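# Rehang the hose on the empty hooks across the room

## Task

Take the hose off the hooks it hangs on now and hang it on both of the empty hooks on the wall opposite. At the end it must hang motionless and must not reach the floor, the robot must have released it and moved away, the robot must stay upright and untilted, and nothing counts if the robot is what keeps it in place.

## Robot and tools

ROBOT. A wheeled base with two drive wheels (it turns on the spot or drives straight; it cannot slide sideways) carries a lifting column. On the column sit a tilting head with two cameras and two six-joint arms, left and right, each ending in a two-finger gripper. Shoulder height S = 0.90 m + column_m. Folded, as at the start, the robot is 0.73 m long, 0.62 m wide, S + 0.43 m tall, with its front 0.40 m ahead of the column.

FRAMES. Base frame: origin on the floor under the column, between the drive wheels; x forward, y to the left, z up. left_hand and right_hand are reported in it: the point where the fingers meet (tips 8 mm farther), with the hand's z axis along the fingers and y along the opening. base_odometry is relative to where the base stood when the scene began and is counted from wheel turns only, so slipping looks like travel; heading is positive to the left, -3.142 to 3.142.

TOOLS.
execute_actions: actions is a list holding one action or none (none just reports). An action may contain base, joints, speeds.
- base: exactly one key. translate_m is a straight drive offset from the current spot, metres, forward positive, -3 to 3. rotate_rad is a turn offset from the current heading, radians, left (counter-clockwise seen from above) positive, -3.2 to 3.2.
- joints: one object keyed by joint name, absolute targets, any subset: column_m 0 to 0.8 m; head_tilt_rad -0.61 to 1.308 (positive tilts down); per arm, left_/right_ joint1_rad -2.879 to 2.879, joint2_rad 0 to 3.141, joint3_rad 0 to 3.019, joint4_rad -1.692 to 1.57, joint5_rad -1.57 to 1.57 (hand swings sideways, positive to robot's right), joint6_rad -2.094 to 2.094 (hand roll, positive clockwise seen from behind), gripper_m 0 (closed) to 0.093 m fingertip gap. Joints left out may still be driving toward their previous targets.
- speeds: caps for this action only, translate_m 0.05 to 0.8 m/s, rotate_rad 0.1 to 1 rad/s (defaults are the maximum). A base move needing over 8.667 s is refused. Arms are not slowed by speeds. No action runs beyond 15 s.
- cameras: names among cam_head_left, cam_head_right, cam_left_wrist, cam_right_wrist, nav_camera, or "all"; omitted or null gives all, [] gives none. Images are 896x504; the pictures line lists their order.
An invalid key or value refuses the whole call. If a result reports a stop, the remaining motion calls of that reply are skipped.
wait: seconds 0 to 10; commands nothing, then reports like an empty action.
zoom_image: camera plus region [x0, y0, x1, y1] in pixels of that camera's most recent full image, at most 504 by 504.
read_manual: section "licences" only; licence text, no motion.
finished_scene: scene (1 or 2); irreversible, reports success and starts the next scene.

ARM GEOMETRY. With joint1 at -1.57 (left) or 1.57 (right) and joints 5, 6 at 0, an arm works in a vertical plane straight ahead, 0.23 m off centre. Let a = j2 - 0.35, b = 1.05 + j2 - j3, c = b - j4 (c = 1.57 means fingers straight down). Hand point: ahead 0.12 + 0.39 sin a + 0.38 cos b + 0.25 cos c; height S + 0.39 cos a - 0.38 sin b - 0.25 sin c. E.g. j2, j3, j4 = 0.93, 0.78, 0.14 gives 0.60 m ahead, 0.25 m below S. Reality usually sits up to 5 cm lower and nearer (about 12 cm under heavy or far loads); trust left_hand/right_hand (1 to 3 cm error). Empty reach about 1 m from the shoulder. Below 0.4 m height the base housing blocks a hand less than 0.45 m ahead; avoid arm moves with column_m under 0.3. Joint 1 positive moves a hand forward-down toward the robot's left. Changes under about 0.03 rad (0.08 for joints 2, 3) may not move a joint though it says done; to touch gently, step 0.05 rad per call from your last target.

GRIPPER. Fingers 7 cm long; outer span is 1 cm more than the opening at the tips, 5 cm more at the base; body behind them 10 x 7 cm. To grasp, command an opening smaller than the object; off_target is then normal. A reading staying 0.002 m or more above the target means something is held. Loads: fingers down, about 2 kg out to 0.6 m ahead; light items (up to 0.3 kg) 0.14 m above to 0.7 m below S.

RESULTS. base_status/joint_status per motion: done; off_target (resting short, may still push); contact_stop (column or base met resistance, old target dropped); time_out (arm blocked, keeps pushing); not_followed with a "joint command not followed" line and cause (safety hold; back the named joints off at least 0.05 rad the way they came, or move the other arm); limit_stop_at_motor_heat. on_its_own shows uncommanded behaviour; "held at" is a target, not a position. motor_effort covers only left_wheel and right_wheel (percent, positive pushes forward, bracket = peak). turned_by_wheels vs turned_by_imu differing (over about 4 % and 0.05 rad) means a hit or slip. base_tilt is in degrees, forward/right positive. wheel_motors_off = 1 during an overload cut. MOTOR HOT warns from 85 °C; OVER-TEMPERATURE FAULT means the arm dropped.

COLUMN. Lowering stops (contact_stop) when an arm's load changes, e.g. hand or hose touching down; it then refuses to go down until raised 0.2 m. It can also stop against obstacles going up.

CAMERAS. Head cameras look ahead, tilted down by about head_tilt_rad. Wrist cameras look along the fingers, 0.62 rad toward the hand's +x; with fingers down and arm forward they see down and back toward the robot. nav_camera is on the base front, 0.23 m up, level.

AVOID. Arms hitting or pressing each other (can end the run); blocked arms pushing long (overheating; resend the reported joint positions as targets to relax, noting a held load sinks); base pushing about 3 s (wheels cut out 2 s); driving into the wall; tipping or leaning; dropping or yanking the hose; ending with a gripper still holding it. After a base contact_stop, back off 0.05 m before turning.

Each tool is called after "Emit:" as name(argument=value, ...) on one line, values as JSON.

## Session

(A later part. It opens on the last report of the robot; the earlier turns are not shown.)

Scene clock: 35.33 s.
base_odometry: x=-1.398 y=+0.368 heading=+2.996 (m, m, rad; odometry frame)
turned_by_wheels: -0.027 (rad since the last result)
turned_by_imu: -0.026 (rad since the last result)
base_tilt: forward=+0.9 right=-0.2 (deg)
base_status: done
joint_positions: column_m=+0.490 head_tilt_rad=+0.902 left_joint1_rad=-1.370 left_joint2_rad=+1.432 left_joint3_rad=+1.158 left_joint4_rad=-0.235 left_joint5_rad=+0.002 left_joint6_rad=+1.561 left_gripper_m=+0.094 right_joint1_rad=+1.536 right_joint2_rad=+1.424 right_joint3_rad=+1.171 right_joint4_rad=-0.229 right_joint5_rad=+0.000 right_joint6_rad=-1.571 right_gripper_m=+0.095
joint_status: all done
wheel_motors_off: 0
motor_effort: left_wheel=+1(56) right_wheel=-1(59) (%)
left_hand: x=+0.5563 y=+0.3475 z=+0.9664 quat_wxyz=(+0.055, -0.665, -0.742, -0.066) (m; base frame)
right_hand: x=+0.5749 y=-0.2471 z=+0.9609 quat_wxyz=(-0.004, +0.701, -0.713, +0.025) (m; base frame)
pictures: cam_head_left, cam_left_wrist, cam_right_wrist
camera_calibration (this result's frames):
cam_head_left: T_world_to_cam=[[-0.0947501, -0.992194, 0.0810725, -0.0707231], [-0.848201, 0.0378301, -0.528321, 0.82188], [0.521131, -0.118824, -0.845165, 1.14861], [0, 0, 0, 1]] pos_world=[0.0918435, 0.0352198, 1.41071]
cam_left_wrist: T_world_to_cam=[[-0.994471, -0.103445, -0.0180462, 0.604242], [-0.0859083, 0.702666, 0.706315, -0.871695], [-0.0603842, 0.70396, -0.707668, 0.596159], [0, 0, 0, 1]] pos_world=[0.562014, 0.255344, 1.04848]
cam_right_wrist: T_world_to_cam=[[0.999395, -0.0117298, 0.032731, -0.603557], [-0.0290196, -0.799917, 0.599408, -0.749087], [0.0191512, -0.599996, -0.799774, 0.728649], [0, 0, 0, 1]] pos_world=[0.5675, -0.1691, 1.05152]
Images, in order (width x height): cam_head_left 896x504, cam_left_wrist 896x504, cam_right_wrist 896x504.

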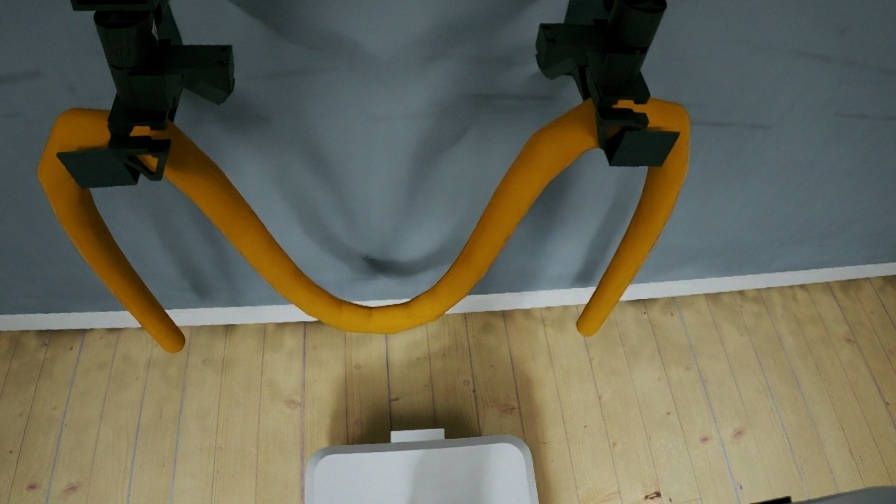

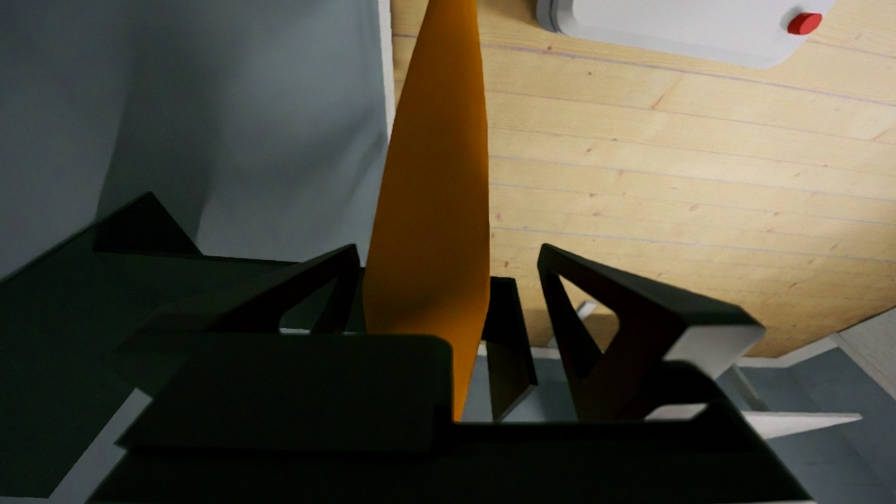

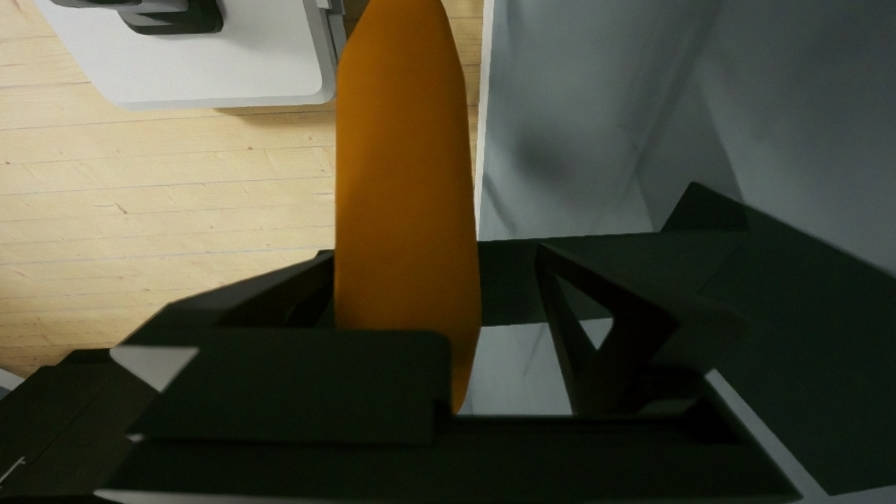

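Emit:
execute_actions(actions=[{"joints":{"column_m":0.53}}], cameras=[])

Emit:
execute_actions(actions=[{"joints":{"right_joint3_rad":1.10,"right_joint4_rad":-0.32,"right_joint1_rad":1.58}}], cameras=["cam_left_wrist","cam_right_wrist"])

Scene clock: 37.80 s.
base_odometry: x=-1.398 y=+0.368 heading=+2.996 (m, m, rad; odometry frame)
turned_by_wheels: +0.000 (rad since the last result)
turned_by_imu: +0.000 (rad since the last result)
base_tilt: forward=+0.9 right=-0.1 (deg)
base_status: not commanded
joint_positions: column_m=+0.530 head_tilt_rad=+0.902 left_joint1_rad=-1.370 left_joint2_rad=+1.432 left_joint3_rad=+1.158 left_joint4_rad=-0.235 left_joint5_rad=+0.002 left_joint6_rad=+1.561 left_gripper_m=+0.094 right_joint1_rad=+1.536 right_joint2_rad=+1.424 right_joint3_rad=+1.163 right_joint4_rad=-0.227 right_joint5_rad=+0.000 right_joint6_rad=-1.571 right_gripper_m=+0.095
joint_status: all done
wheel_motors_off: 0
motor_effort: left_wheel=+4(3) right_wheel=-2(3) (%)
left_hand: x=+0.5563 y=+0.3475 z=+1.0062 quat_wxyz=(+0.055, -0.665, -0.742, -0.066) (m; base frame)
right_hand: x=+0.5706 y=-0.2471 z=+0.9999 quat_wxyz=(-0.002, +0.701, -0.713, +0.023) (m; base frame)
pictures: none
No camera images: the call's "cameras" was empty. Leave "cameras" out to get every camera's image.

Scene clock: 38.53 s.
base_odometry: x=-1.398 y=+0.368 heading=+2.996 (m, m, rad; odometry frame)
turned_by_wheels: +0.000 (rad since the last result)
turned_by_imu: +0.000 (rad since the last result)
base_tilt: forward=+0.9 right=-0.1 (deg)
base_status: not commanded
joint_positions: column_m=+0.530 head_tilt_rad=+0.902 left_joint1_rad=-1.370 left_joint2_rad=+1.432 left_joint3_rad=+1.158 left_joint4_rad=-0.235 left_joint5_rad=+0.002 left_joint6_rad=+1.561 left_gripper_m=+0.094 right_joint1_rad=+1.577 right_joint2_rad=+1.421 right_joint3_rad=+1.119 right_joint4_rad=-0.295 right_joint5_rad=-0.001 right_joint6_rad=-1.577 right_gripper_m=+0.095
joint_status: all done
wheel_motors_off: 0
motor_effort: left_wheel=+4(8) right_wheel=-3(4) (%)
left_hand: x=+0.5563 y=+0.3475 z=+1.0062 quat_wxyz=(+0.055, -0.665, -0.742, -0.066) (m; base frame)
right_hand: x=+0.5283 y=-0.2218 z=+0.9975 quat_wxyz=(+0.024, +0.710, -0.703, -0.028) (m; base frame)
pictures: cam_left_wrist, cam_right_wrist
camera_calibration (this result's frames):
cam_left_wrist: T_world_to_cam=[[-0.994471, -0.103445, -0.0180462, 0.60496], [-0.0859083, 0.702666, 0.706315, -0.899825], [-0.0603842, 0.70396, -0.707668, 0.624342], [0, 0, 0, 1]] pos_world=[0.562014, 0.255344, 1.0883]
cam_right_wrist: T_world_to_cam=[[0.996534, 0.0138151, -0.0820288, -0.436243], [0.0581371, -0.820959, 0.56802, -0.771551], [-0.059495, -0.570821, -0.818916, 0.841124], [0, 0, 0, 1]] pos_world=[0.529629, -0.147253, 1.09128]
Images, in order (width x height): cam_left_wrist 896x504, cam_right_wrist 896x504.

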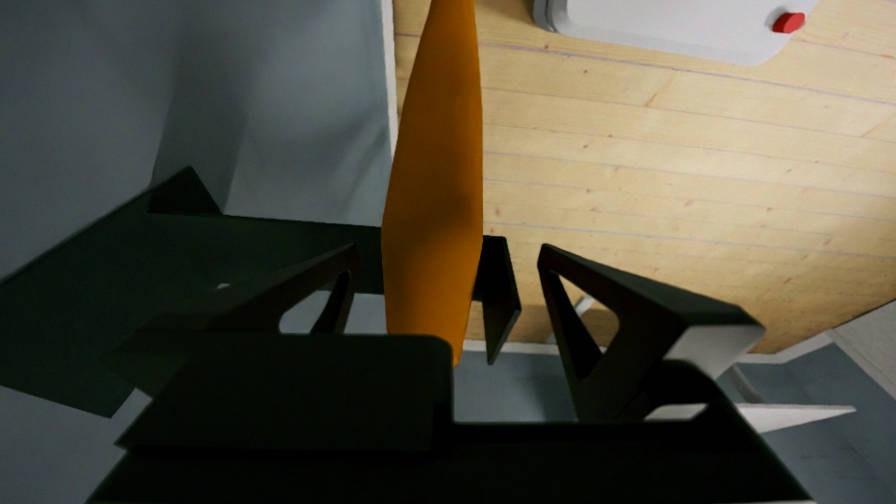

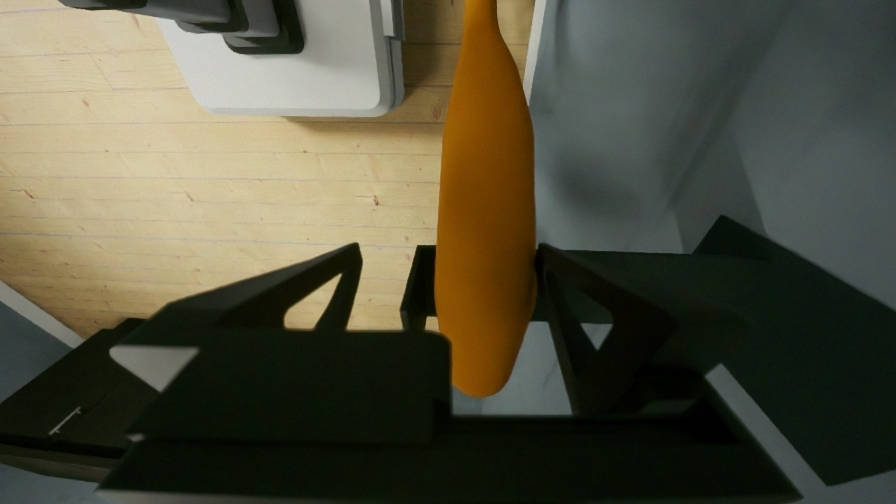

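Emit:
execute_actions(actions=[{"joints":{"right_joint4_rad":-0.19}}], cameras=["cam_right_wrist"])

Emit:
execute_actions(actions=[{"joints":{"column_m":0.49}}], cameras=["cam_head_left","cam_left_wrist","cam_right_wrist"])

Scene clock: 40.03 s.
base_odometry: x=-1.398 y=+0.368 heading=+2.996 (m, m, rad; odometry frame)
turned_by_wheels: +0.000 (rad since the last result)
turned_by_imu: +0.000 (rad since the last result)
base_tilt: forward=+0.9 right=-0.2 (deg)
base_status: not commanded
joint_positions: column_m=+0.530 head_tilt_rad=+0.902 left_joint1_rad=-1.370 left_joint2_rad=+1.432 left_joint3_rad=+1.158 left_joint4_rad=-0.235 left_joint5_rad=+0.002 left_joint6_rad=+1.561 left_gripper_m=+0.094 right_joint1_rad=+1.577 right_joint2_rad=+1.421 right_joint3_rad=+1.108 right_joint4_rad=-0.198 right_joint5_rad=-0.001 right_joint6_rad=-1.577 right_gripper_m=+0.095
joint_status: all done
wheel_motors_off: 0
motor_effort: left_wheel=+5(3) right_wheel=-3(3) (%)
left_hand: x=+0.5563 y=+0.3475 z=+1.0062 quat_wxyz=(+0.055, -0.665, -0.742, -0.066) (m; base frame)
right_hand: x=+0.5453 y=-0.2218 z=+0.9959 quat_wxyz=(-0.007, +0.710, -0.704, +0.003) (m; base frame)
pictures: cam_right_wrist
camera_calibration (this result's frames):
cam_right_wrist: T_world_to_cam=[[0.999902, 0.0133864, 0.00408639, -0.540922], [0.00866056, -0.821118, 0.570693, -0.747301], [0.0109949, -0.570602, -0.821153, 0.804699], [0, 0, 0, 1]] pos_world=[0.538493, -0.147218, 1.08947]
Images, in order (width x height): cam_right_wrist 896x504.

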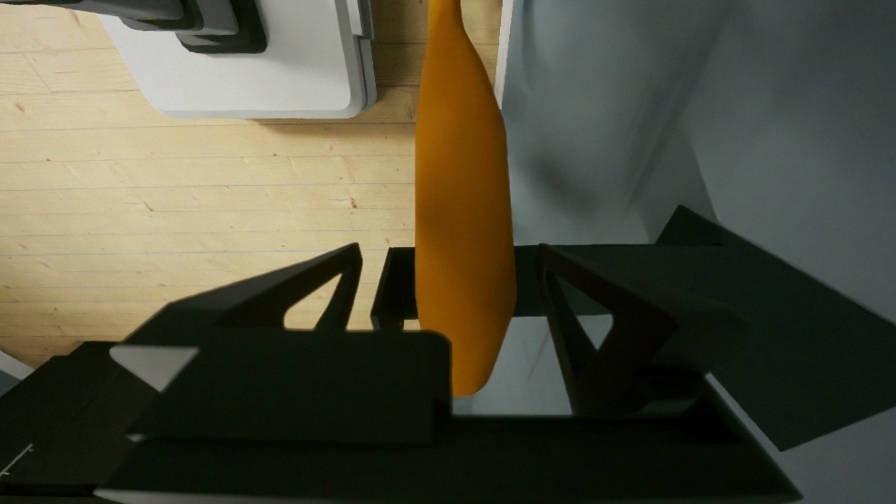

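Scene clock: 41.13 s.
base_odometry: x=-1.398 y=+0.368 heading=+2.996 (m, m, rad; odometry frame)
turned_by_wheels: +0.000 (rad since the last result)
turned_by_imu: +0.000 (rad since the last result)
base_tilt: forward=+0.9 right=-0.2 (deg)
base_status: not commanded
joint_positions: column_m=+0.490 head_tilt_rad=+0.902 left_joint1_rad=-1.370 left_joint2_rad=+1.432 left_joint3_rad=+1.158 left_joint4_rad=-0.235 left_joint5_rad=+0.002 left_joint6_rad=+1.561 left_gripper_m=+0.094 right_joint1_rad=+1.577 right_joint2_rad=+1.421 right_joint3_rad=+1.108 right_joint4_rad=-0.198 right_joint5_rad=-0.001 right_joint6_rad=-1.577 right_gripper_m=+0.095
joint_status: all done
wheel_motors_off: 0
motor_effort: left_wheel=+6(5) right_wheel=-2(2) (%)
left_hand: x=+0.5563 y=+0.3475 z=+0.9664 quat_wxyz=(+0.055, -0.665, -0.742, -0.066) (m; base frame)
right_hand: x=+0.5453 y=-0.2218 z=+0.9561 quat_wxyz=(-0.007, +0.710, -0.704, +0.003) (m; base frame)
pictures: cam_head_left, cam_left_wrist, cam_right_wrist
camera_calibration (this result's frames):
cam_head_left: T_world_to_cam=[[-0.0947501, -0.992194, 0.0810725, -0.0707228], [-0.848201, 0.0378301, -0.528321, 0.821877], [0.52113, -0.118824, -0.845165, 1.1486], [0, 0, 0, 1]] pos_world=[0.0918435, 0.0352198, 1.41071]
cam_left_wrist: T_world_to_cam=[[-0.994471, -0.103445, -0.0180462, 0.604242], [-0.0859083, 0.702666, 0.706315, -0.871692], [-0.0603842, 0.70396, -0.707668, 0.596155], [0, 0, 0, 1]] pos_world=[0.562014, 0.255344, 1.04847]
cam_right_wrist: T_world_to_cam=[[0.999902, 0.0133864, 0.00408639, -0.540759], [0.00866056, -0.821118, 0.570693, -0.72457], [0.0109949, -0.570602, -0.821153, 0.771992], [0, 0, 0, 1]] pos_world=[0.538493, -0.147218, 1.04964]
Images, in order (width x height): cam_head_left 896x504, cam_left_wrist 896x504, cam_right_wrist 896x504.

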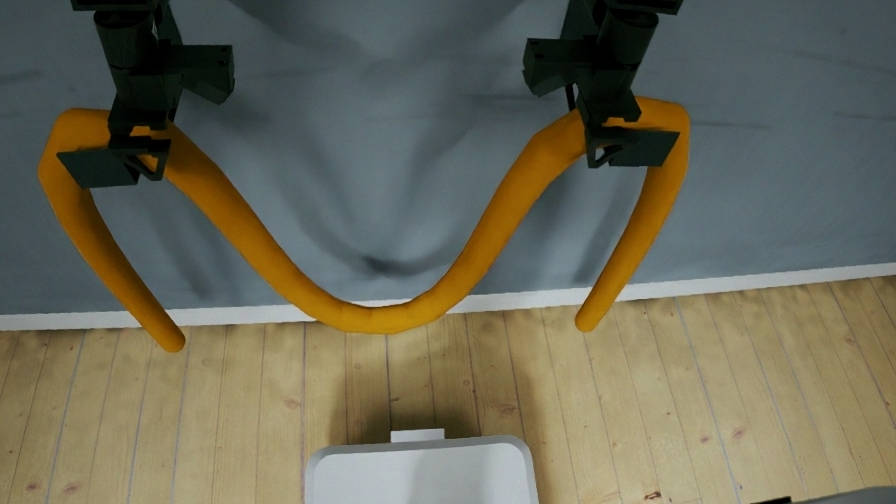

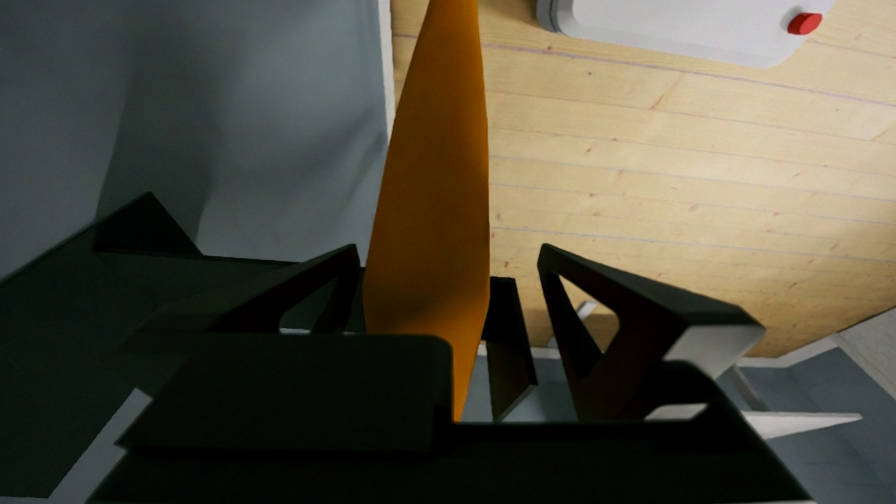

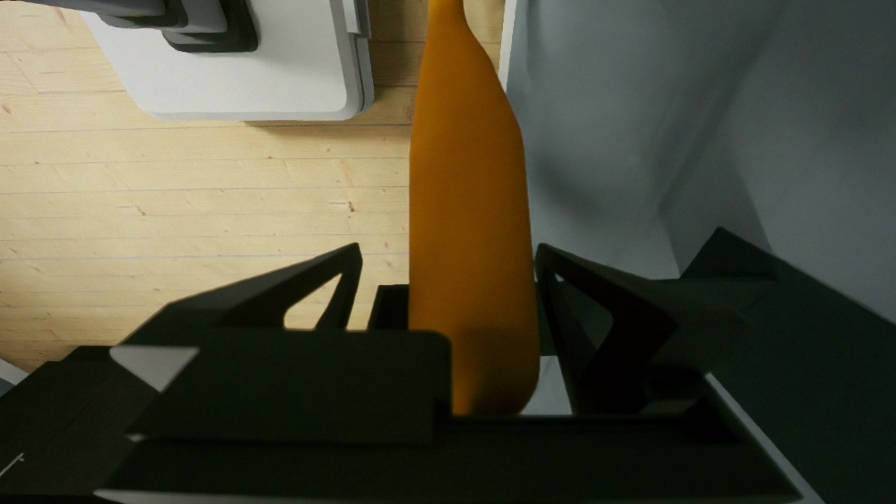

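Emit:
execute_actions(actions=[{"base":{"translate_m":0.012},"speeds":{"translate_m":0.05}}], cameras=[])

Emit:
execute_actions(actions=[{"joints":{"column_m":0.445}}], cameras=["cam_head_left","cam_left_wrist","cam_right_wrist"])

Scene clock: 42.73 s.
base_odometry: x=-1.410 y=+0.370 heading=+2.995 (m, m, rad; odometry frame)
turned_by_wheels: -0.001 (rad since the last result)
turned_by_imu: -0.001 (rad since the last result)
base_tilt: forward=+1.0 right=-0.1 (deg)
base_status: done
joint_positions: column_m=+0.490 head_tilt_rad=+0.902 left_joint1_rad=-1.370 left_joint2_rad=+1.433 left_joint3_rad=+1.157 left_joint4_rad=-0.235 left_joint5_rad=+0.002 left_joint6_rad=+1.561 left_gripper_m=+0.094 right_joint1_rad=+1.577 right_joint2_rad=+1.422 right_joint3_rad=+1.103 right_joint4_rad=-0.198 right_joint5_rad=-0.001 right_joint6_rad=-1.574 right_gripper_m=+0.095
joint_status: not commanded
wheel_motors_off: 0
motor_effort: left_wheel=+0(38) right_wheel=+1(49) (%)
left_hand: x=+0.5551 y=+0.3475 z=+0.9657 quat_wxyz=(+0.056, -0.665, -0.742, -0.066) (m; base frame)
right_hand: x=+0.5414 y=-0.2218 z=+0.9550 quat_wxyz=(-0.004, +0.709, -0.705, +0.000) (m; base frame)
pictures: none
No camera images: the call's "cameras" was empty. Leave "cameras" out to get every camera's image.

Scene clock: 43.93 s.
base_odometry: x=-1.410 y=+0.370 heading=+2.995 (m, m, rad; odometry frame)
turned_by_wheels: +0.000 (rad since the last result)
turned_by_imu: +0.000 (rad since the last result)
base_tilt: forward=+0.9 right=-0.1 (deg)
base_status: not commanded
joint_positions: column_m=+0.445 head_tilt_rad=+0.902 left_joint1_rad=-1.369 left_joint2_rad=+1.393 left_joint3_rad=+1.156 left_joint4_rad=-0.236 left_joint5_rad=-0.008 left_joint6_rad=+1.561 left_gripper_m=+0.094 right_joint1_rad=+1.577 right_joint2_rad=+1.327 right_joint3_rad=+1.067 right_joint4_rad=-0.258 right_joint5_rad=+0.016 right_joint6_rad=-1.538 right_gripper_m=+0.095
joint_status: column_m contact_stop (moved -0.045 of -0.045)
wheel_motors_off: 0
motor_effort: left_wheel=+3(5) right_wheel=+10(11) (%)
left_hand: x=+0.5716 y=+0.3485 z=+0.9391 quat_wxyz=(+0.047, -0.665, -0.740, -0.084) (m; base frame)
right_hand: x=+0.5446 y=-0.2248 z=+0.9469 quat_wxyz=(+0.002, +0.696, -0.718, +0.006) (m; base frame)
pictures: cam_head_left, cam_left_wrist, cam_right_wrist
camera_calibration (this result's frames):
cam_head_left: T_world_to_cam=[[-0.0947372, -0.992194, 0.0810877, -0.0671101], [-0.848286, 0.0378301, -0.528186, 0.798], [0.520995, -0.118824, -0.845248, 1.11084], [0, 0, 0, 1]] pos_world=[0.091833, 0.0352198, 1.36587]
cam_left_wrist: T_world_to_cam=[[-0.993745, -0.0976045, -0.0542577, 0.650608], [-0.106975, 0.692608, 0.713338, -0.842892], [-0.0320457, 0.71468, -0.698717, 0.548796], [0, 0, 0, 1]] pos_world=[0.573957, 0.255081, 1.02002]
cam_right_wrist: T_world_to_cam=[[0.999668, -0.0256328, -0.00252707, -0.542422], [-0.0193293, -0.811421, 0.584143, -0.717155], [-0.0170237, -0.5839, -0.811647, 0.765977], [0, 0, 0, 1]] pos_world=[0.54142, -0.148564, 1.03925]
Images, in order (width x height): cam_head_left 896x504, cam_left_wrist 896x504, cam_right_wrist 896x504.

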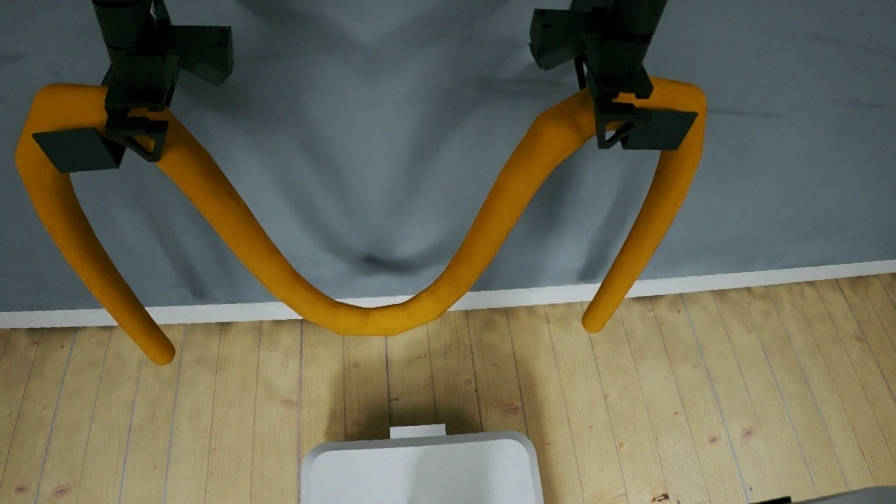

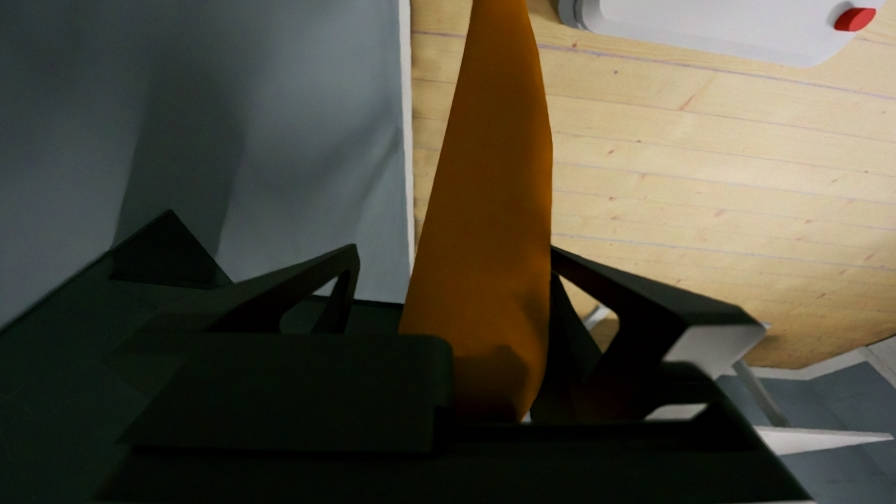

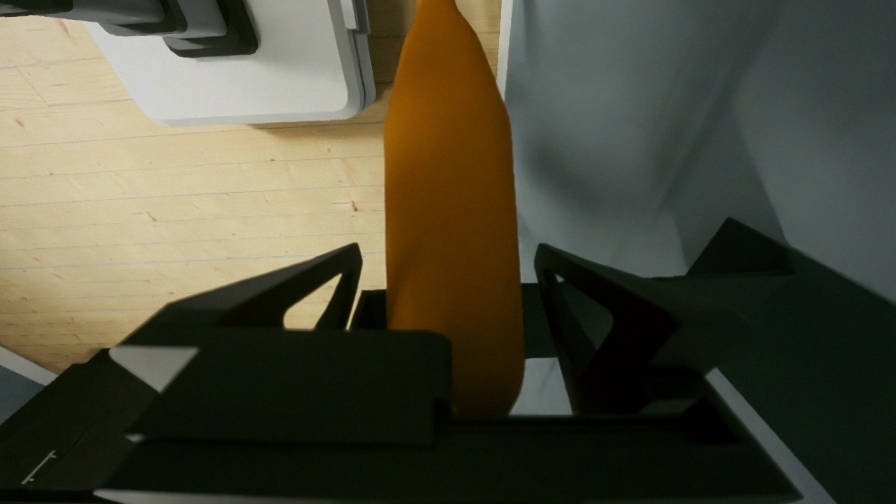

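Emit:
execute_actions(actions=[{"joints":{"column_m":0.65,"right_joint1_rad":1.64,"left_joint1_rad":-1.43,"right_joint2_rad":1.44,"right_joint3_rad":1.10,"right_joint4_rad":-0.19,"left_joint2_rad":1.44}}], cameras=[])

Emit:
execute_actions(actions=[{"joints":{"column_m":0.50}}], cameras=["cam_head_left","cam_left_wrist","cam_right_wrist"])

Scene clock: 48.17 s.
base_odometry: x=-1.410 y=+0.370 heading=+2.995 (m, m, rad; odometry frame)
turned_by_wheels: +0.000 (rad since the last result)
turned_by_imu: +0.001 (rad since the last result)
base_tilt: forward=+1.0 right=-0.1 (deg)
base_status: not commanded
joint_positions: column_m=+0.650 head_tilt_rad=+0.902 left_joint1_rad=-1.436 left_joint2_rad=+1.431 left_joint3_rad=+1.156 left_joint4_rad=-0.236 left_joint5_rad=-0.003 left_joint6_rad=+1.561 left_gripper_m=+0.094 right_joint1_rad=+1.635 right_joint2_rad=+1.429 right_joint3_rad=+1.093 right_joint4_rad=-0.198 right_joint5_rad=+0.002 right_joint6_rad=-1.558 right_gripper_m=+0.095
joint_status: all done
wheel_motors_off: 0
motor_effort: left_wheel=+2(2) right_wheel=+4(10) (%)
left_hand: x=+0.5586 y=+0.3079 z=+1.1206 quat_wxyz=(+0.037, -0.678, -0.732, -0.047) (m; base frame)
right_hand: x=+0.5316 y=-0.1870 z=+1.1124 quat_wxyz=(-0.015, +0.714, -0.700, -0.023) (m; base frame)
pictures: none
No camera images: the call's "cameras" was empty. Leave "cameras" out to get every camera's image.

Scene clock: 50.70 s.
base_odometry: x=-1.410 y=+0.370 heading=+2.995 (m, m, rad; odometry frame)
turned_by_wheels: +0.000 (rad since the last result)
turned_by_imu: +0.000 (rad since the last result)
base_tilt: forward=+0.9 right=-0.2 (deg)
base_status: not commanded
joint_positions: column_m=+0.500 head_tilt_rad=+0.902 left_joint1_rad=-1.436 left_joint2_rad=+1.431 left_joint3_rad=+1.156 left_joint4_rad=-0.236 left_joint5_rad=-0.003 left_joint6_rad=+1.561 left_gripper_m=+0.094 right_joint1_rad=+1.635 right_joint2_rad=+1.429 right_joint3_rad=+1.093 right_joint4_rad=-0.198 right_joint5_rad=+0.002 right_joint6_rad=-1.558 right_gripper_m=+0.095
joint_status: all done
wheel_motors_off: 0
motor_effort: left_wheel=+0(1) right_wheel=+4(5) (%)
left_hand: x=+0.5588 y=+0.3079 z=+0.9709 quat_wxyz=(+0.037, -0.678, -0.732, -0.047) (m; base frame)
right_hand: x=+0.5316 y=-0.1870 z=+0.9626 quat_wxyz=(-0.015, +0.714, -0.700, -0.023) (m; base frame)
pictures: cam_head_left, cam_left_wrist, cam_right_wrist
camera_calibration (this result's frames):
cam_head_left: T_world_to_cam=[[-0.0947371, -0.992194, 0.0810877, -0.0715582], [-0.848286, 0.0378301, -0.528186, 0.826974], [0.520995, -0.118824, -0.845248, 1.1572], [0, 0, 0, 1]] pos_world=[0.091833, 0.0352198, 1.42072]
cam_left_wrist: T_world_to_cam=[[-0.997362, -0.0716626, -0.0115591, 0.58821], [-0.0610114, 0.741315, 0.668378, -0.83585], [-0.0393287, 0.66732, -0.743732, 0.661951], [0, 0, 0, 1]] pos_world=[0.561696, 0.220048, 1.05778]
cam_right_wrist: T_world_to_cam=[[0.99951, 0.0247598, -0.0191598, -0.502876], [0.031154, -0.847076, 0.530559, -0.677797], [-0.00309325, -0.530895, -0.847432, 0.837605], [0, 0, 0, 1]] pos_world=[0.526337, -0.117013, 1.05979]
Images, in order (width x height): cam_head_left 896x504, cam_left_wrist 896x504, cam_right_wrist 896x504.

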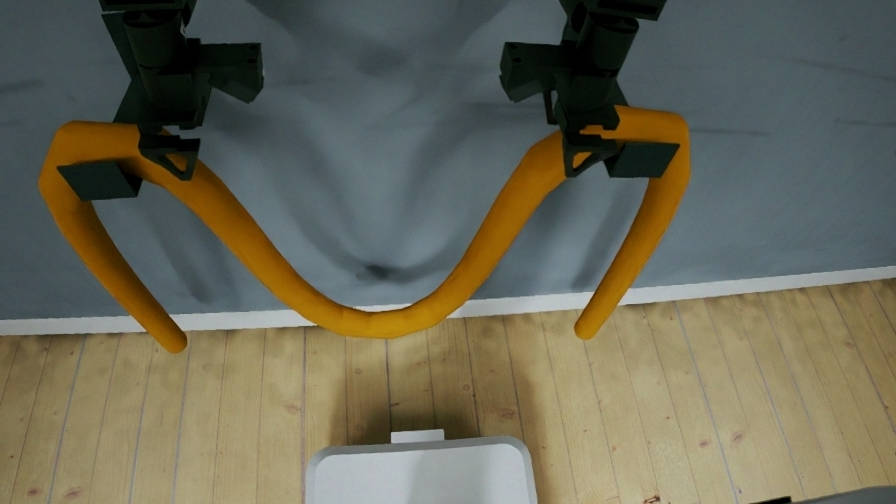

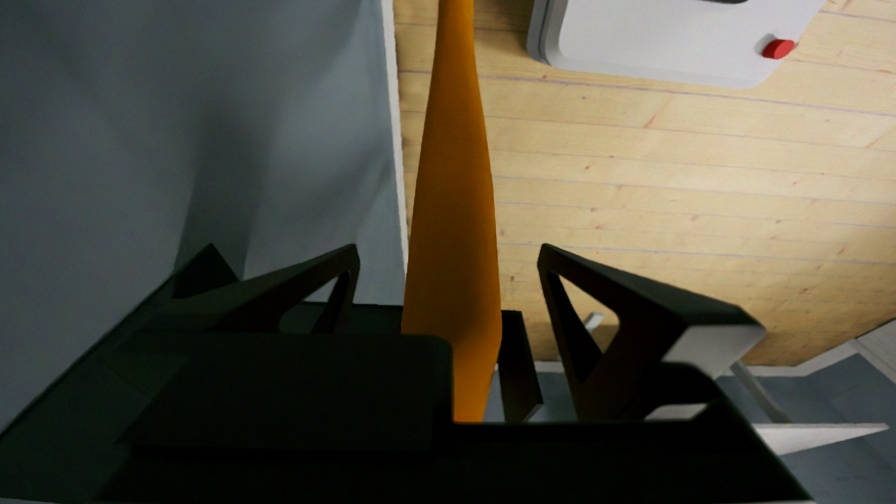

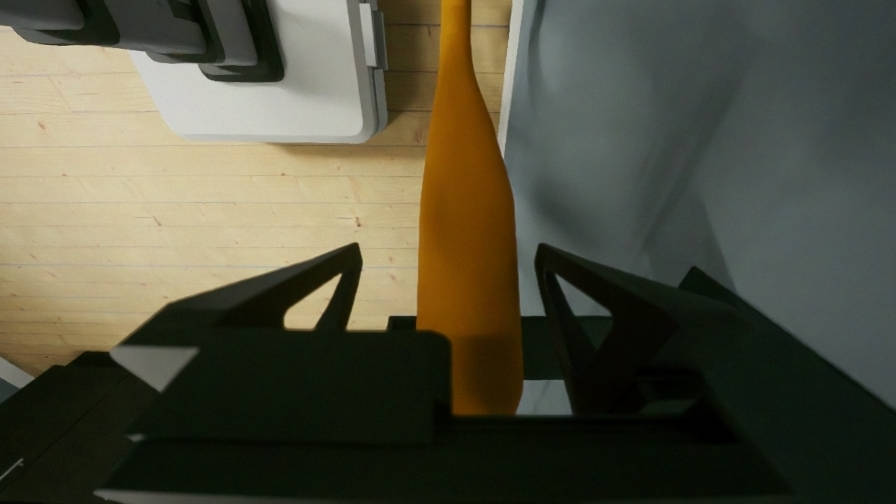

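Emit:
execute_actions(actions=[{"joints":{"right_joint4_rad":-0.12}}], cameras=[])

Emit:
execute_actions(actions=[{"joints":{"column_m":0.45}}], cameras=["cam_head_left","cam_left_wrist","cam_right_wrist"])

Scene clock: 51.83 s.
base_odometry: x=-1.410 y=+0.370 heading=+2.995 (m, m, rad; odometry frame)
turned_by_wheels: +0.000 (rad since the last result)
turned_by_imu: +0.000 (rad since the last result)
base_tilt: forward=+1.0 right=-0.1 (deg)
base_status: not commanded
joint_positions: column_m=+0.500 head_tilt_rad=+0.902 left_joint1_rad=-1.436 left_joint2_rad=+1.431 left_joint3_rad=+1.156 left_joint4_rad=-0.236 left_joint5_rad=-0.003 left_joint6_rad=+1.561 left_gripper_m=+0.094 right_joint1_rad=+1.635 right_joint2_rad=+1.429 right_joint3_rad=+1.093 right_joint4_rad=-0.128 right_joint5_rad=+0.002 right_joint6_rad=-1.558 right_gripper_m=+0.095
joint_status: all done
wheel_motors_off: 0
motor_effort: left_wheel=+0(1) right_wheel=+4(5) (%)
left_hand: x=+0.5588 y=+0.3079 z=+0.9709 quat_wxyz=(+0.037, -0.678, -0.732, -0.047) (m; base frame)
right_hand: x=+0.5487 y=-0.1864 z=+0.9630 quat_wxyz=(-0.040, +0.713, -0.700, +0.001) (m; base frame)
pictures: none
No camera images: the call's "cameras" was empty. Leave "cameras" out to get every camera's image.

Scene clock: 53.07 s.
base_odometry: x=-1.410 y=+0.370 heading=+2.995 (m, m, rad; odometry frame)
turned_by_wheels: +0.000 (rad since the last result)
turned_by_imu: +0.000 (rad since the last result)
base_tilt: forward=+1.0 right=-0.1 (deg)
base_status: not commanded
joint_positions: column_m=+0.450 head_tilt_rad=+0.902 left_joint1_rad=-1.443 left_joint2_rad=+1.426 left_joint3_rad=+1.156 left_joint4_rad=-0.236 left_joint5_rad=+0.001 left_joint6_rad=+1.561 left_gripper_m=+0.094 right_joint1_rad=+1.663 right_joint2_rad=+1.424 right_joint3_rad=+1.103 right_joint4_rad=-0.121 right_joint5_rad=-0.006 right_joint6_rad=-1.568 right_gripper_m=+0.095
joint_status: all done
wheel_motors_off: 0
motor_effort: left_wheel=+1(3) right_wheel=+2(4) (%)
left_hand: x=+0.5611 y=+0.3030 z=+0.9224 quat_wxyz=(+0.032, -0.680, -0.731, -0.045) (m; base frame)
right_hand: x=+0.5584 y=-0.1676 z=+0.9175 quat_wxyz=(-0.060, +0.720, -0.692, -0.002) (m; base frame)
pictures: cam_head_left, cam_left_wrist, cam_right_wrist
camera_calibration (this result's frames):
cam_head_left: T_world_to_cam=[[-0.0947371, -0.992194, 0.0810877, -0.0675035], [-0.848286, 0.0378301, -0.528186, 0.800562], [0.520995, -0.118824, -0.845248, 1.11494], [0, 0, 0, 1]] pos_world=[0.091833, 0.0352198, 1.37072]
cam_left_wrist: T_world_to_cam=[[-0.997577, -0.067779, -0.0156711, 0.59234], [-0.0611832, 0.747593, 0.661333, -0.794942], [-0.0331088, 0.660689, -0.749929, 0.633434], [0, 0, 0, 1]] pos_world=[0.56324, 0.215939, 1.01003]
cam_right_wrist: T_world_to_cam=[[0.996345, 0.0413986, 0.0747159, -0.612635], [-0.00167497, -0.865068, 0.501652, -0.596432], [0.085402, -0.499944, -0.861837, 0.778737], [0, 0, 0, 1]] pos_world=[0.542892, -0.101267, 1.01612]
Images, in order (width x height): cam_head_left 896x504, cam_left_wrist 896x504, cam_right_wrist 896x504.

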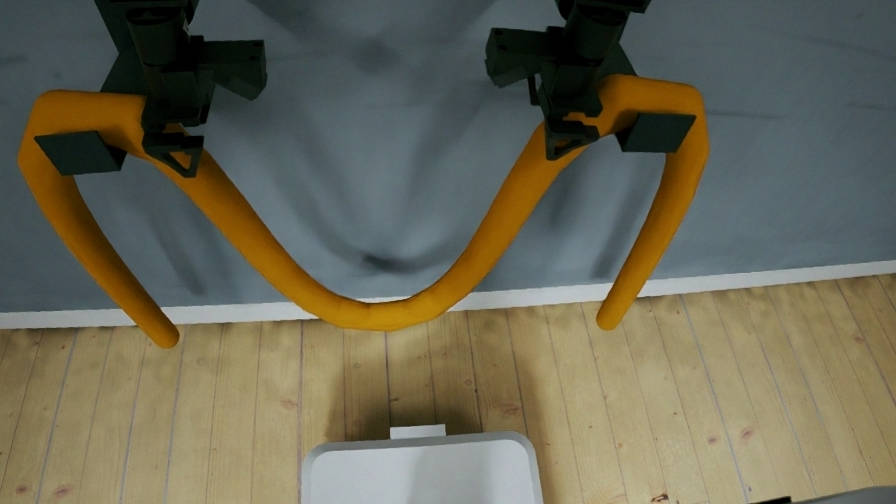

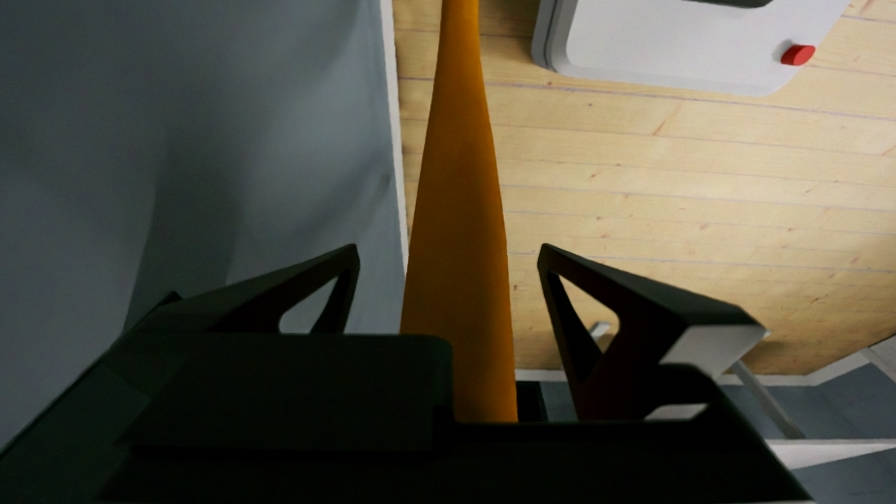

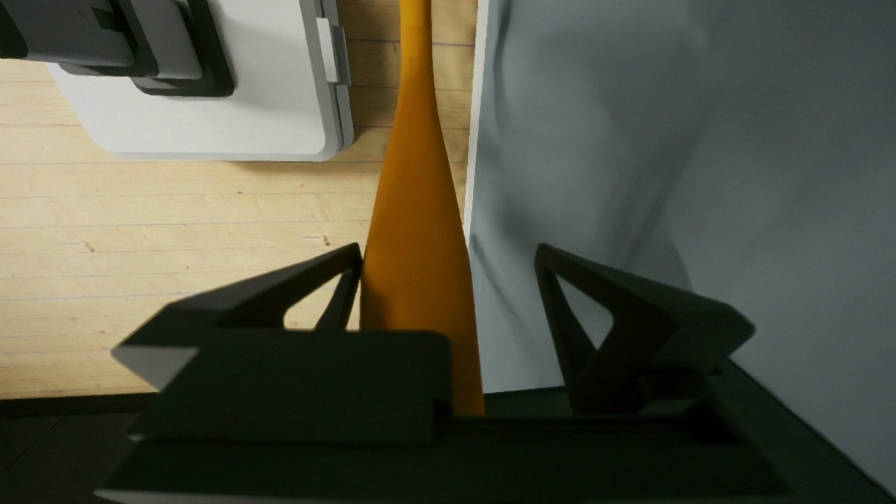

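Emit:
execute_actions(actions=[{"joints":{"right_joint1_rad":1.68,"right_joint4_rad":-0.19,"left_joint1_rad":-1.47}}], cameras=[])

Emit:
execute_actions(actions=[{"joints":{"column_m":0.40}}], cameras=["cam_head_left","cam_left_wrist","cam_right_wrist"])

Scene clock: 54.80 s.
base_odometry: x=-1.410 y=+0.370 heading=+2.995 (m, m, rad; odometry frame)
turned_by_wheels: +0.000 (rad since the last result)
turned_by_imu: +0.000 (rad since the last result)
base_tilt: forward=+0.9 right=-0.2 (deg)
base_status: not commanded
joint_positions: column_m=+0.450 head_tilt_rad=+0.902 left_joint1_rad=-1.469 left_joint2_rad=+1.426 left_joint3_rad=+1.156 left_joint4_rad=-0.236 left_joint5_rad=+0.001 left_joint6_rad=+1.561 left_gripper_m=+0.094 right_joint1_rad=+1.677 right_joint2_rad=+1.424 right_joint3_rad=+1.103 right_joint4_rad=-0.182 right_joint5_rad=-0.003 right_joint6_rad=-1.568 right_gripper_m=+0.095
joint_status: all done
wheel_motors_off: 0
motor_effort: left_wheel=+0(1) right_wheel=+1(2) (%)
left_hand: x=+0.5620 y=+0.2871 z=+0.9208 quat_wxyz=(+0.024, -0.685, -0.727, -0.037) (m; base frame)
right_hand: x=+0.5430 y=-0.1604 z=+0.9174 quat_wxyz=(-0.041, +0.723, -0.689, -0.026) (m; base frame)
pictures: none
No camera images: the call's "cameras" was empty. Leave "cameras" out to get every camera's image.

Scene clock: 56.03 s.
base_odometry: x=-1.410 y=+0.370 heading=+2.995 (m, m, rad; odometry frame)
turned_by_wheels: +0.000 (rad since the last result)
turned_by_imu: +0.000 (rad since the last result)
base_tilt: forward=+1.0 right=-0.2 (deg)
base_status: not commanded
joint_positions: column_m=+0.400 head_tilt_rad=+0.902 left_joint1_rad=-1.484 left_joint2_rad=+1.426 left_joint3_rad=+1.156 left_joint4_rad=-0.236 left_joint5_rad=+0.002 left_joint6_rad=+1.561 left_gripper_m=+0.094 right_joint1_rad=+1.705 right_joint2_rad=+1.424 right_joint3_rad=+1.103 right_joint4_rad=-0.182 right_joint5_rad=-0.009 right_joint6_rad=-1.568 right_gripper_m=+0.095
joint_status: all done
wheel_motors_off: 0
motor_effort: left_wheel=-2(0) right_wheel=+1(2) (%)
left_hand: x=+0.5624 y=+0.2779 z=+0.8701 quat_wxyz=(+0.020, -0.688, -0.725, -0.032) (m; base frame)
right_hand: x=+0.5419 y=-0.1422 z=+0.8693 quat_wxyz=(-0.051, +0.727, -0.683, -0.037) (m; base frame)
pictures: cam_head_left, cam_left_wrist, cam_right_wrist
camera_calibration (this result's frames):
cam_head_left: T_world_to_cam=[[-0.0947372, -0.992194, 0.0810877, -0.0634489], [-0.848286, 0.0378301, -0.528186, 0.774152], [0.520995, -0.118824, -0.845248, 1.07267], [0, 0, 0, 1]] pos_world=[0.091833, 0.0352198, 1.32072]
cam_left_wrist: T_world_to_cam=[[-0.99875, -0.0480995, -0.0136326, 0.58457], [-0.0458434, 0.77234, 0.633553, -0.732832], [-0.0199446, 0.633386, -0.773579, 0.631587], [0, 0, 0, 1]] pos_world=[0.56284, 0.194074, 0.960839]
cam_right_wrist: T_world_to_cam=[[0.997641, 0.0668447, 0.015627, -0.539302], [0.0517247, -0.881641, 0.469078, -0.553356], [0.0451328, -0.467164, -0.883018, 0.796159], [0, 0, 0, 1]] pos_world=[0.530719, -0.0798751, 0.971018]
Images, in order (width x height): cam_head_left 896x504, cam_left_wrist 896x504, cam_right_wrist 896x504.

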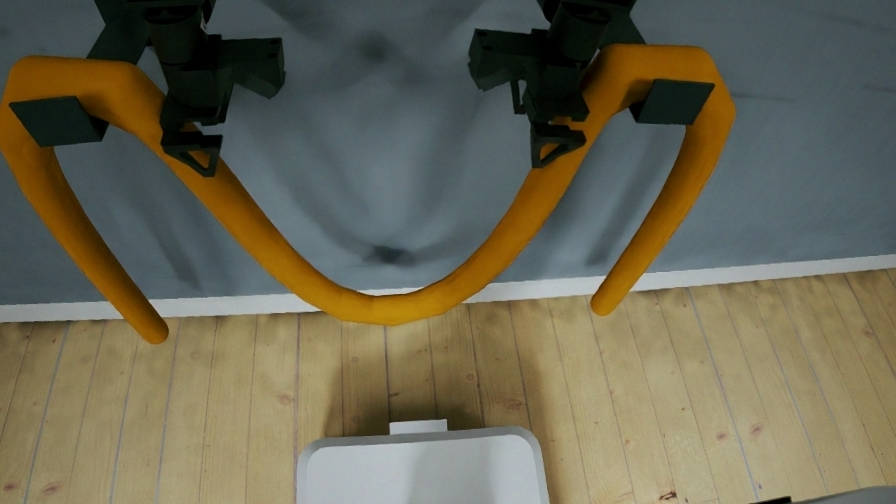

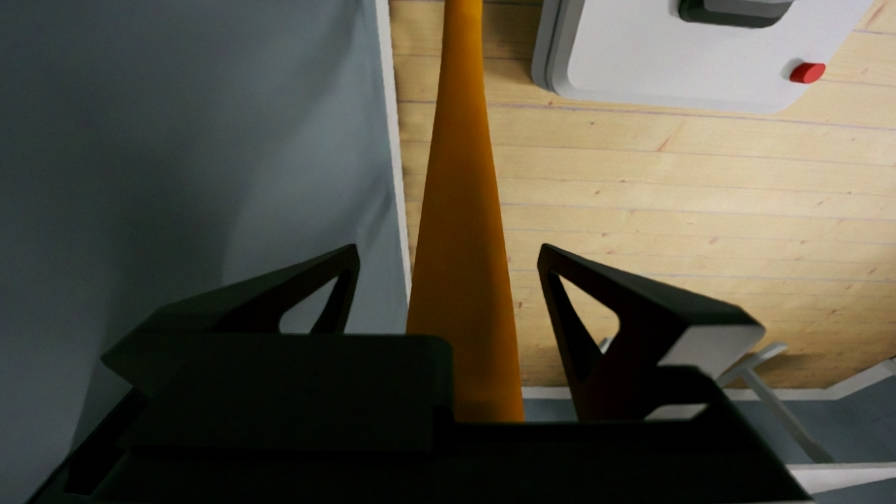

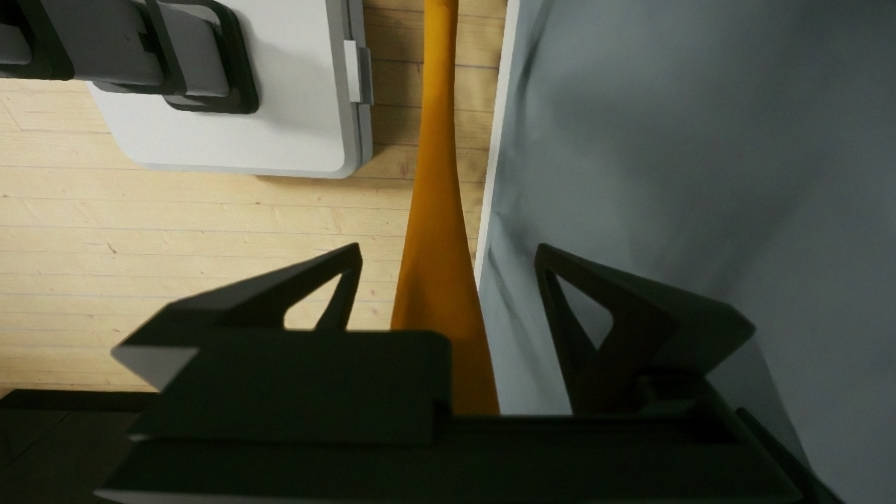

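Emit:
execute_actions(actions=[{"joints":{"left_gripper_m":0.03,"right_gripper_m":0.03}}], cameras=[])

Emit:
execute_actions(actions=[{"joints":{"column_m":0.55}}], cameras=["cam_head_left","nav_camera"])

Scene clock: 57.30 s.
base_odometry: x=-1.410 y=+0.370 heading=+2.995 (m, m, rad; odometry frame)
turned_by_wheels: +0.000 (rad since the last result)
turned_by_imu: +0.000 (rad since the last result)
base_tilt: forward=+1.0 right=-0.1 (deg)
base_status: not commanded
joint_positions: column_m=+0.400 head_tilt_rad=+0.902 left_joint1_rad=-1.484 left_joint2_rad=+1.426 left_joint3_rad=+1.156 left_joint4_rad=-0.236 left_joint5_rad=+0.004 left_joint6_rad=+1.561 left_gripper_m=+0.030 right_joint1_rad=+1.710 right_joint2_rad=+1.424 right_joint3_rad=+1.103 right_joint4_rad=-0.182 right_joint5_rad=-0.012 right_joint6_rad=-1.568 right_gripper_m=+0.030
joint_status: all done
wheel_motors_off: 0
motor_effort: left_wheel=+3(0) right_wheel=+2(1) (%)
left_hand: x=+0.5625 y=+0.2771 z=+0.8700 quat_wxyz=(+0.018, -0.688, -0.725, -0.031) (m; base frame)
right_hand: x=+0.5416 y=-0.1387 z=+0.8698 quat_wxyz=(-0.054, +0.728, -0.682, -0.040) (m; base frame)
pictures: none
No camera images: the call's "cameras" was empty. Leave "cameras" out to get every camera's image.

Scene clock: 59.87 s.
base_odometry: x=-1.410 y=+0.370 heading=+2.995 (m, m, rad; odometry frame)
turned_by_wheels: +0.000 (rad since the last result)
turned_by_imu: +0.000 (rad since the last result)
base_tilt: forward=+0.9 right=-0.1 (deg)
base_status: not commanded
joint_positions: column_m=+0.550 head_tilt_rad=+0.902 left_joint1_rad=-1.477 left_joint2_rad=+1.428 left_joint3_rad=+1.156 left_joint4_rad=-0.236 left_joint5_rad=+0.004 left_joint6_rad=+1.561 left_gripper_m=+0.030 right_joint1_rad=+1.693 right_joint2_rad=+1.424 right_joint3_rad=+1.103 right_joint4_rad=-0.182 right_joint5_rad=-0.002 right_joint6_rad=-1.568 right_gripper_m=+0.030
joint_status: all done
wheel_motors_off: 0
motor_effort: left_wheel=+2(2) right_wheel=+2(2) (%)
left_hand: x=+0.5613 y=+0.2818 z=+1.0191 quat_wxyz=(+0.022, -0.686, -0.726, -0.033) (m; base frame)
right_hand: x=+0.5424 y=-0.1503 z=+1.0182 quat_wxyz=(-0.046, +0.726, -0.686, -0.031) (m; base frame)
pictures: cam_head_left, nav_camera
camera_calibration (this result's frames):
cam_head_left: T_world_to_cam=[[-0.0947372, -0.992194, 0.0810877, -0.0755958], [-0.848286, 0.0378301, -0.528186, 0.853273], [0.520995, -0.118824, -0.845248, 1.19929], [0, 0, 0, 1]] pos_world=[0.091833, 0.0352198, 1.47051]
Images, in order (width x height): cam_head_left 896x504, nav_camera 896x504.

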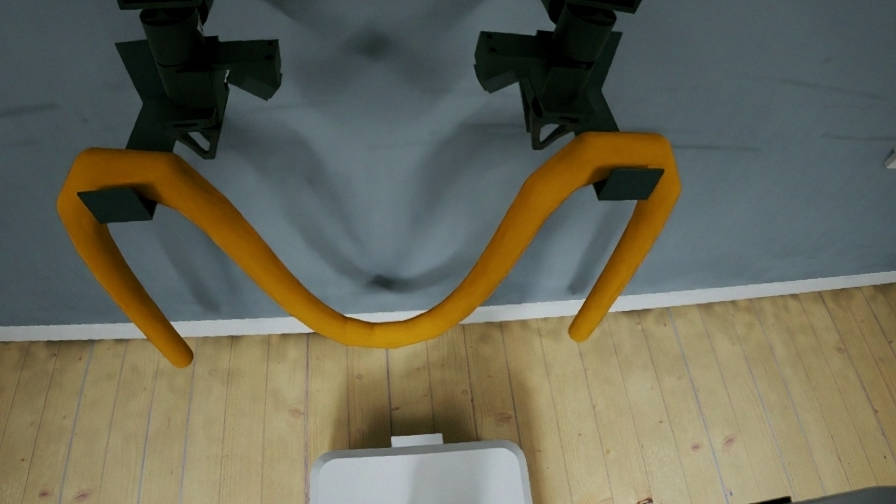

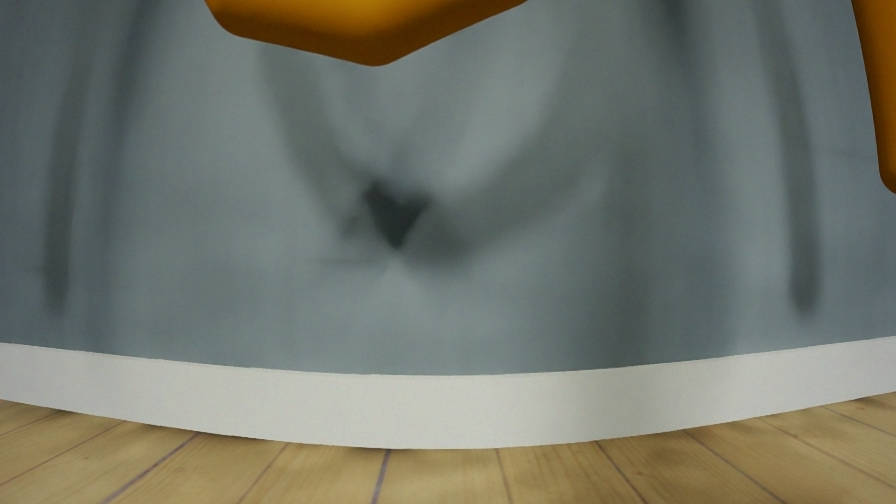

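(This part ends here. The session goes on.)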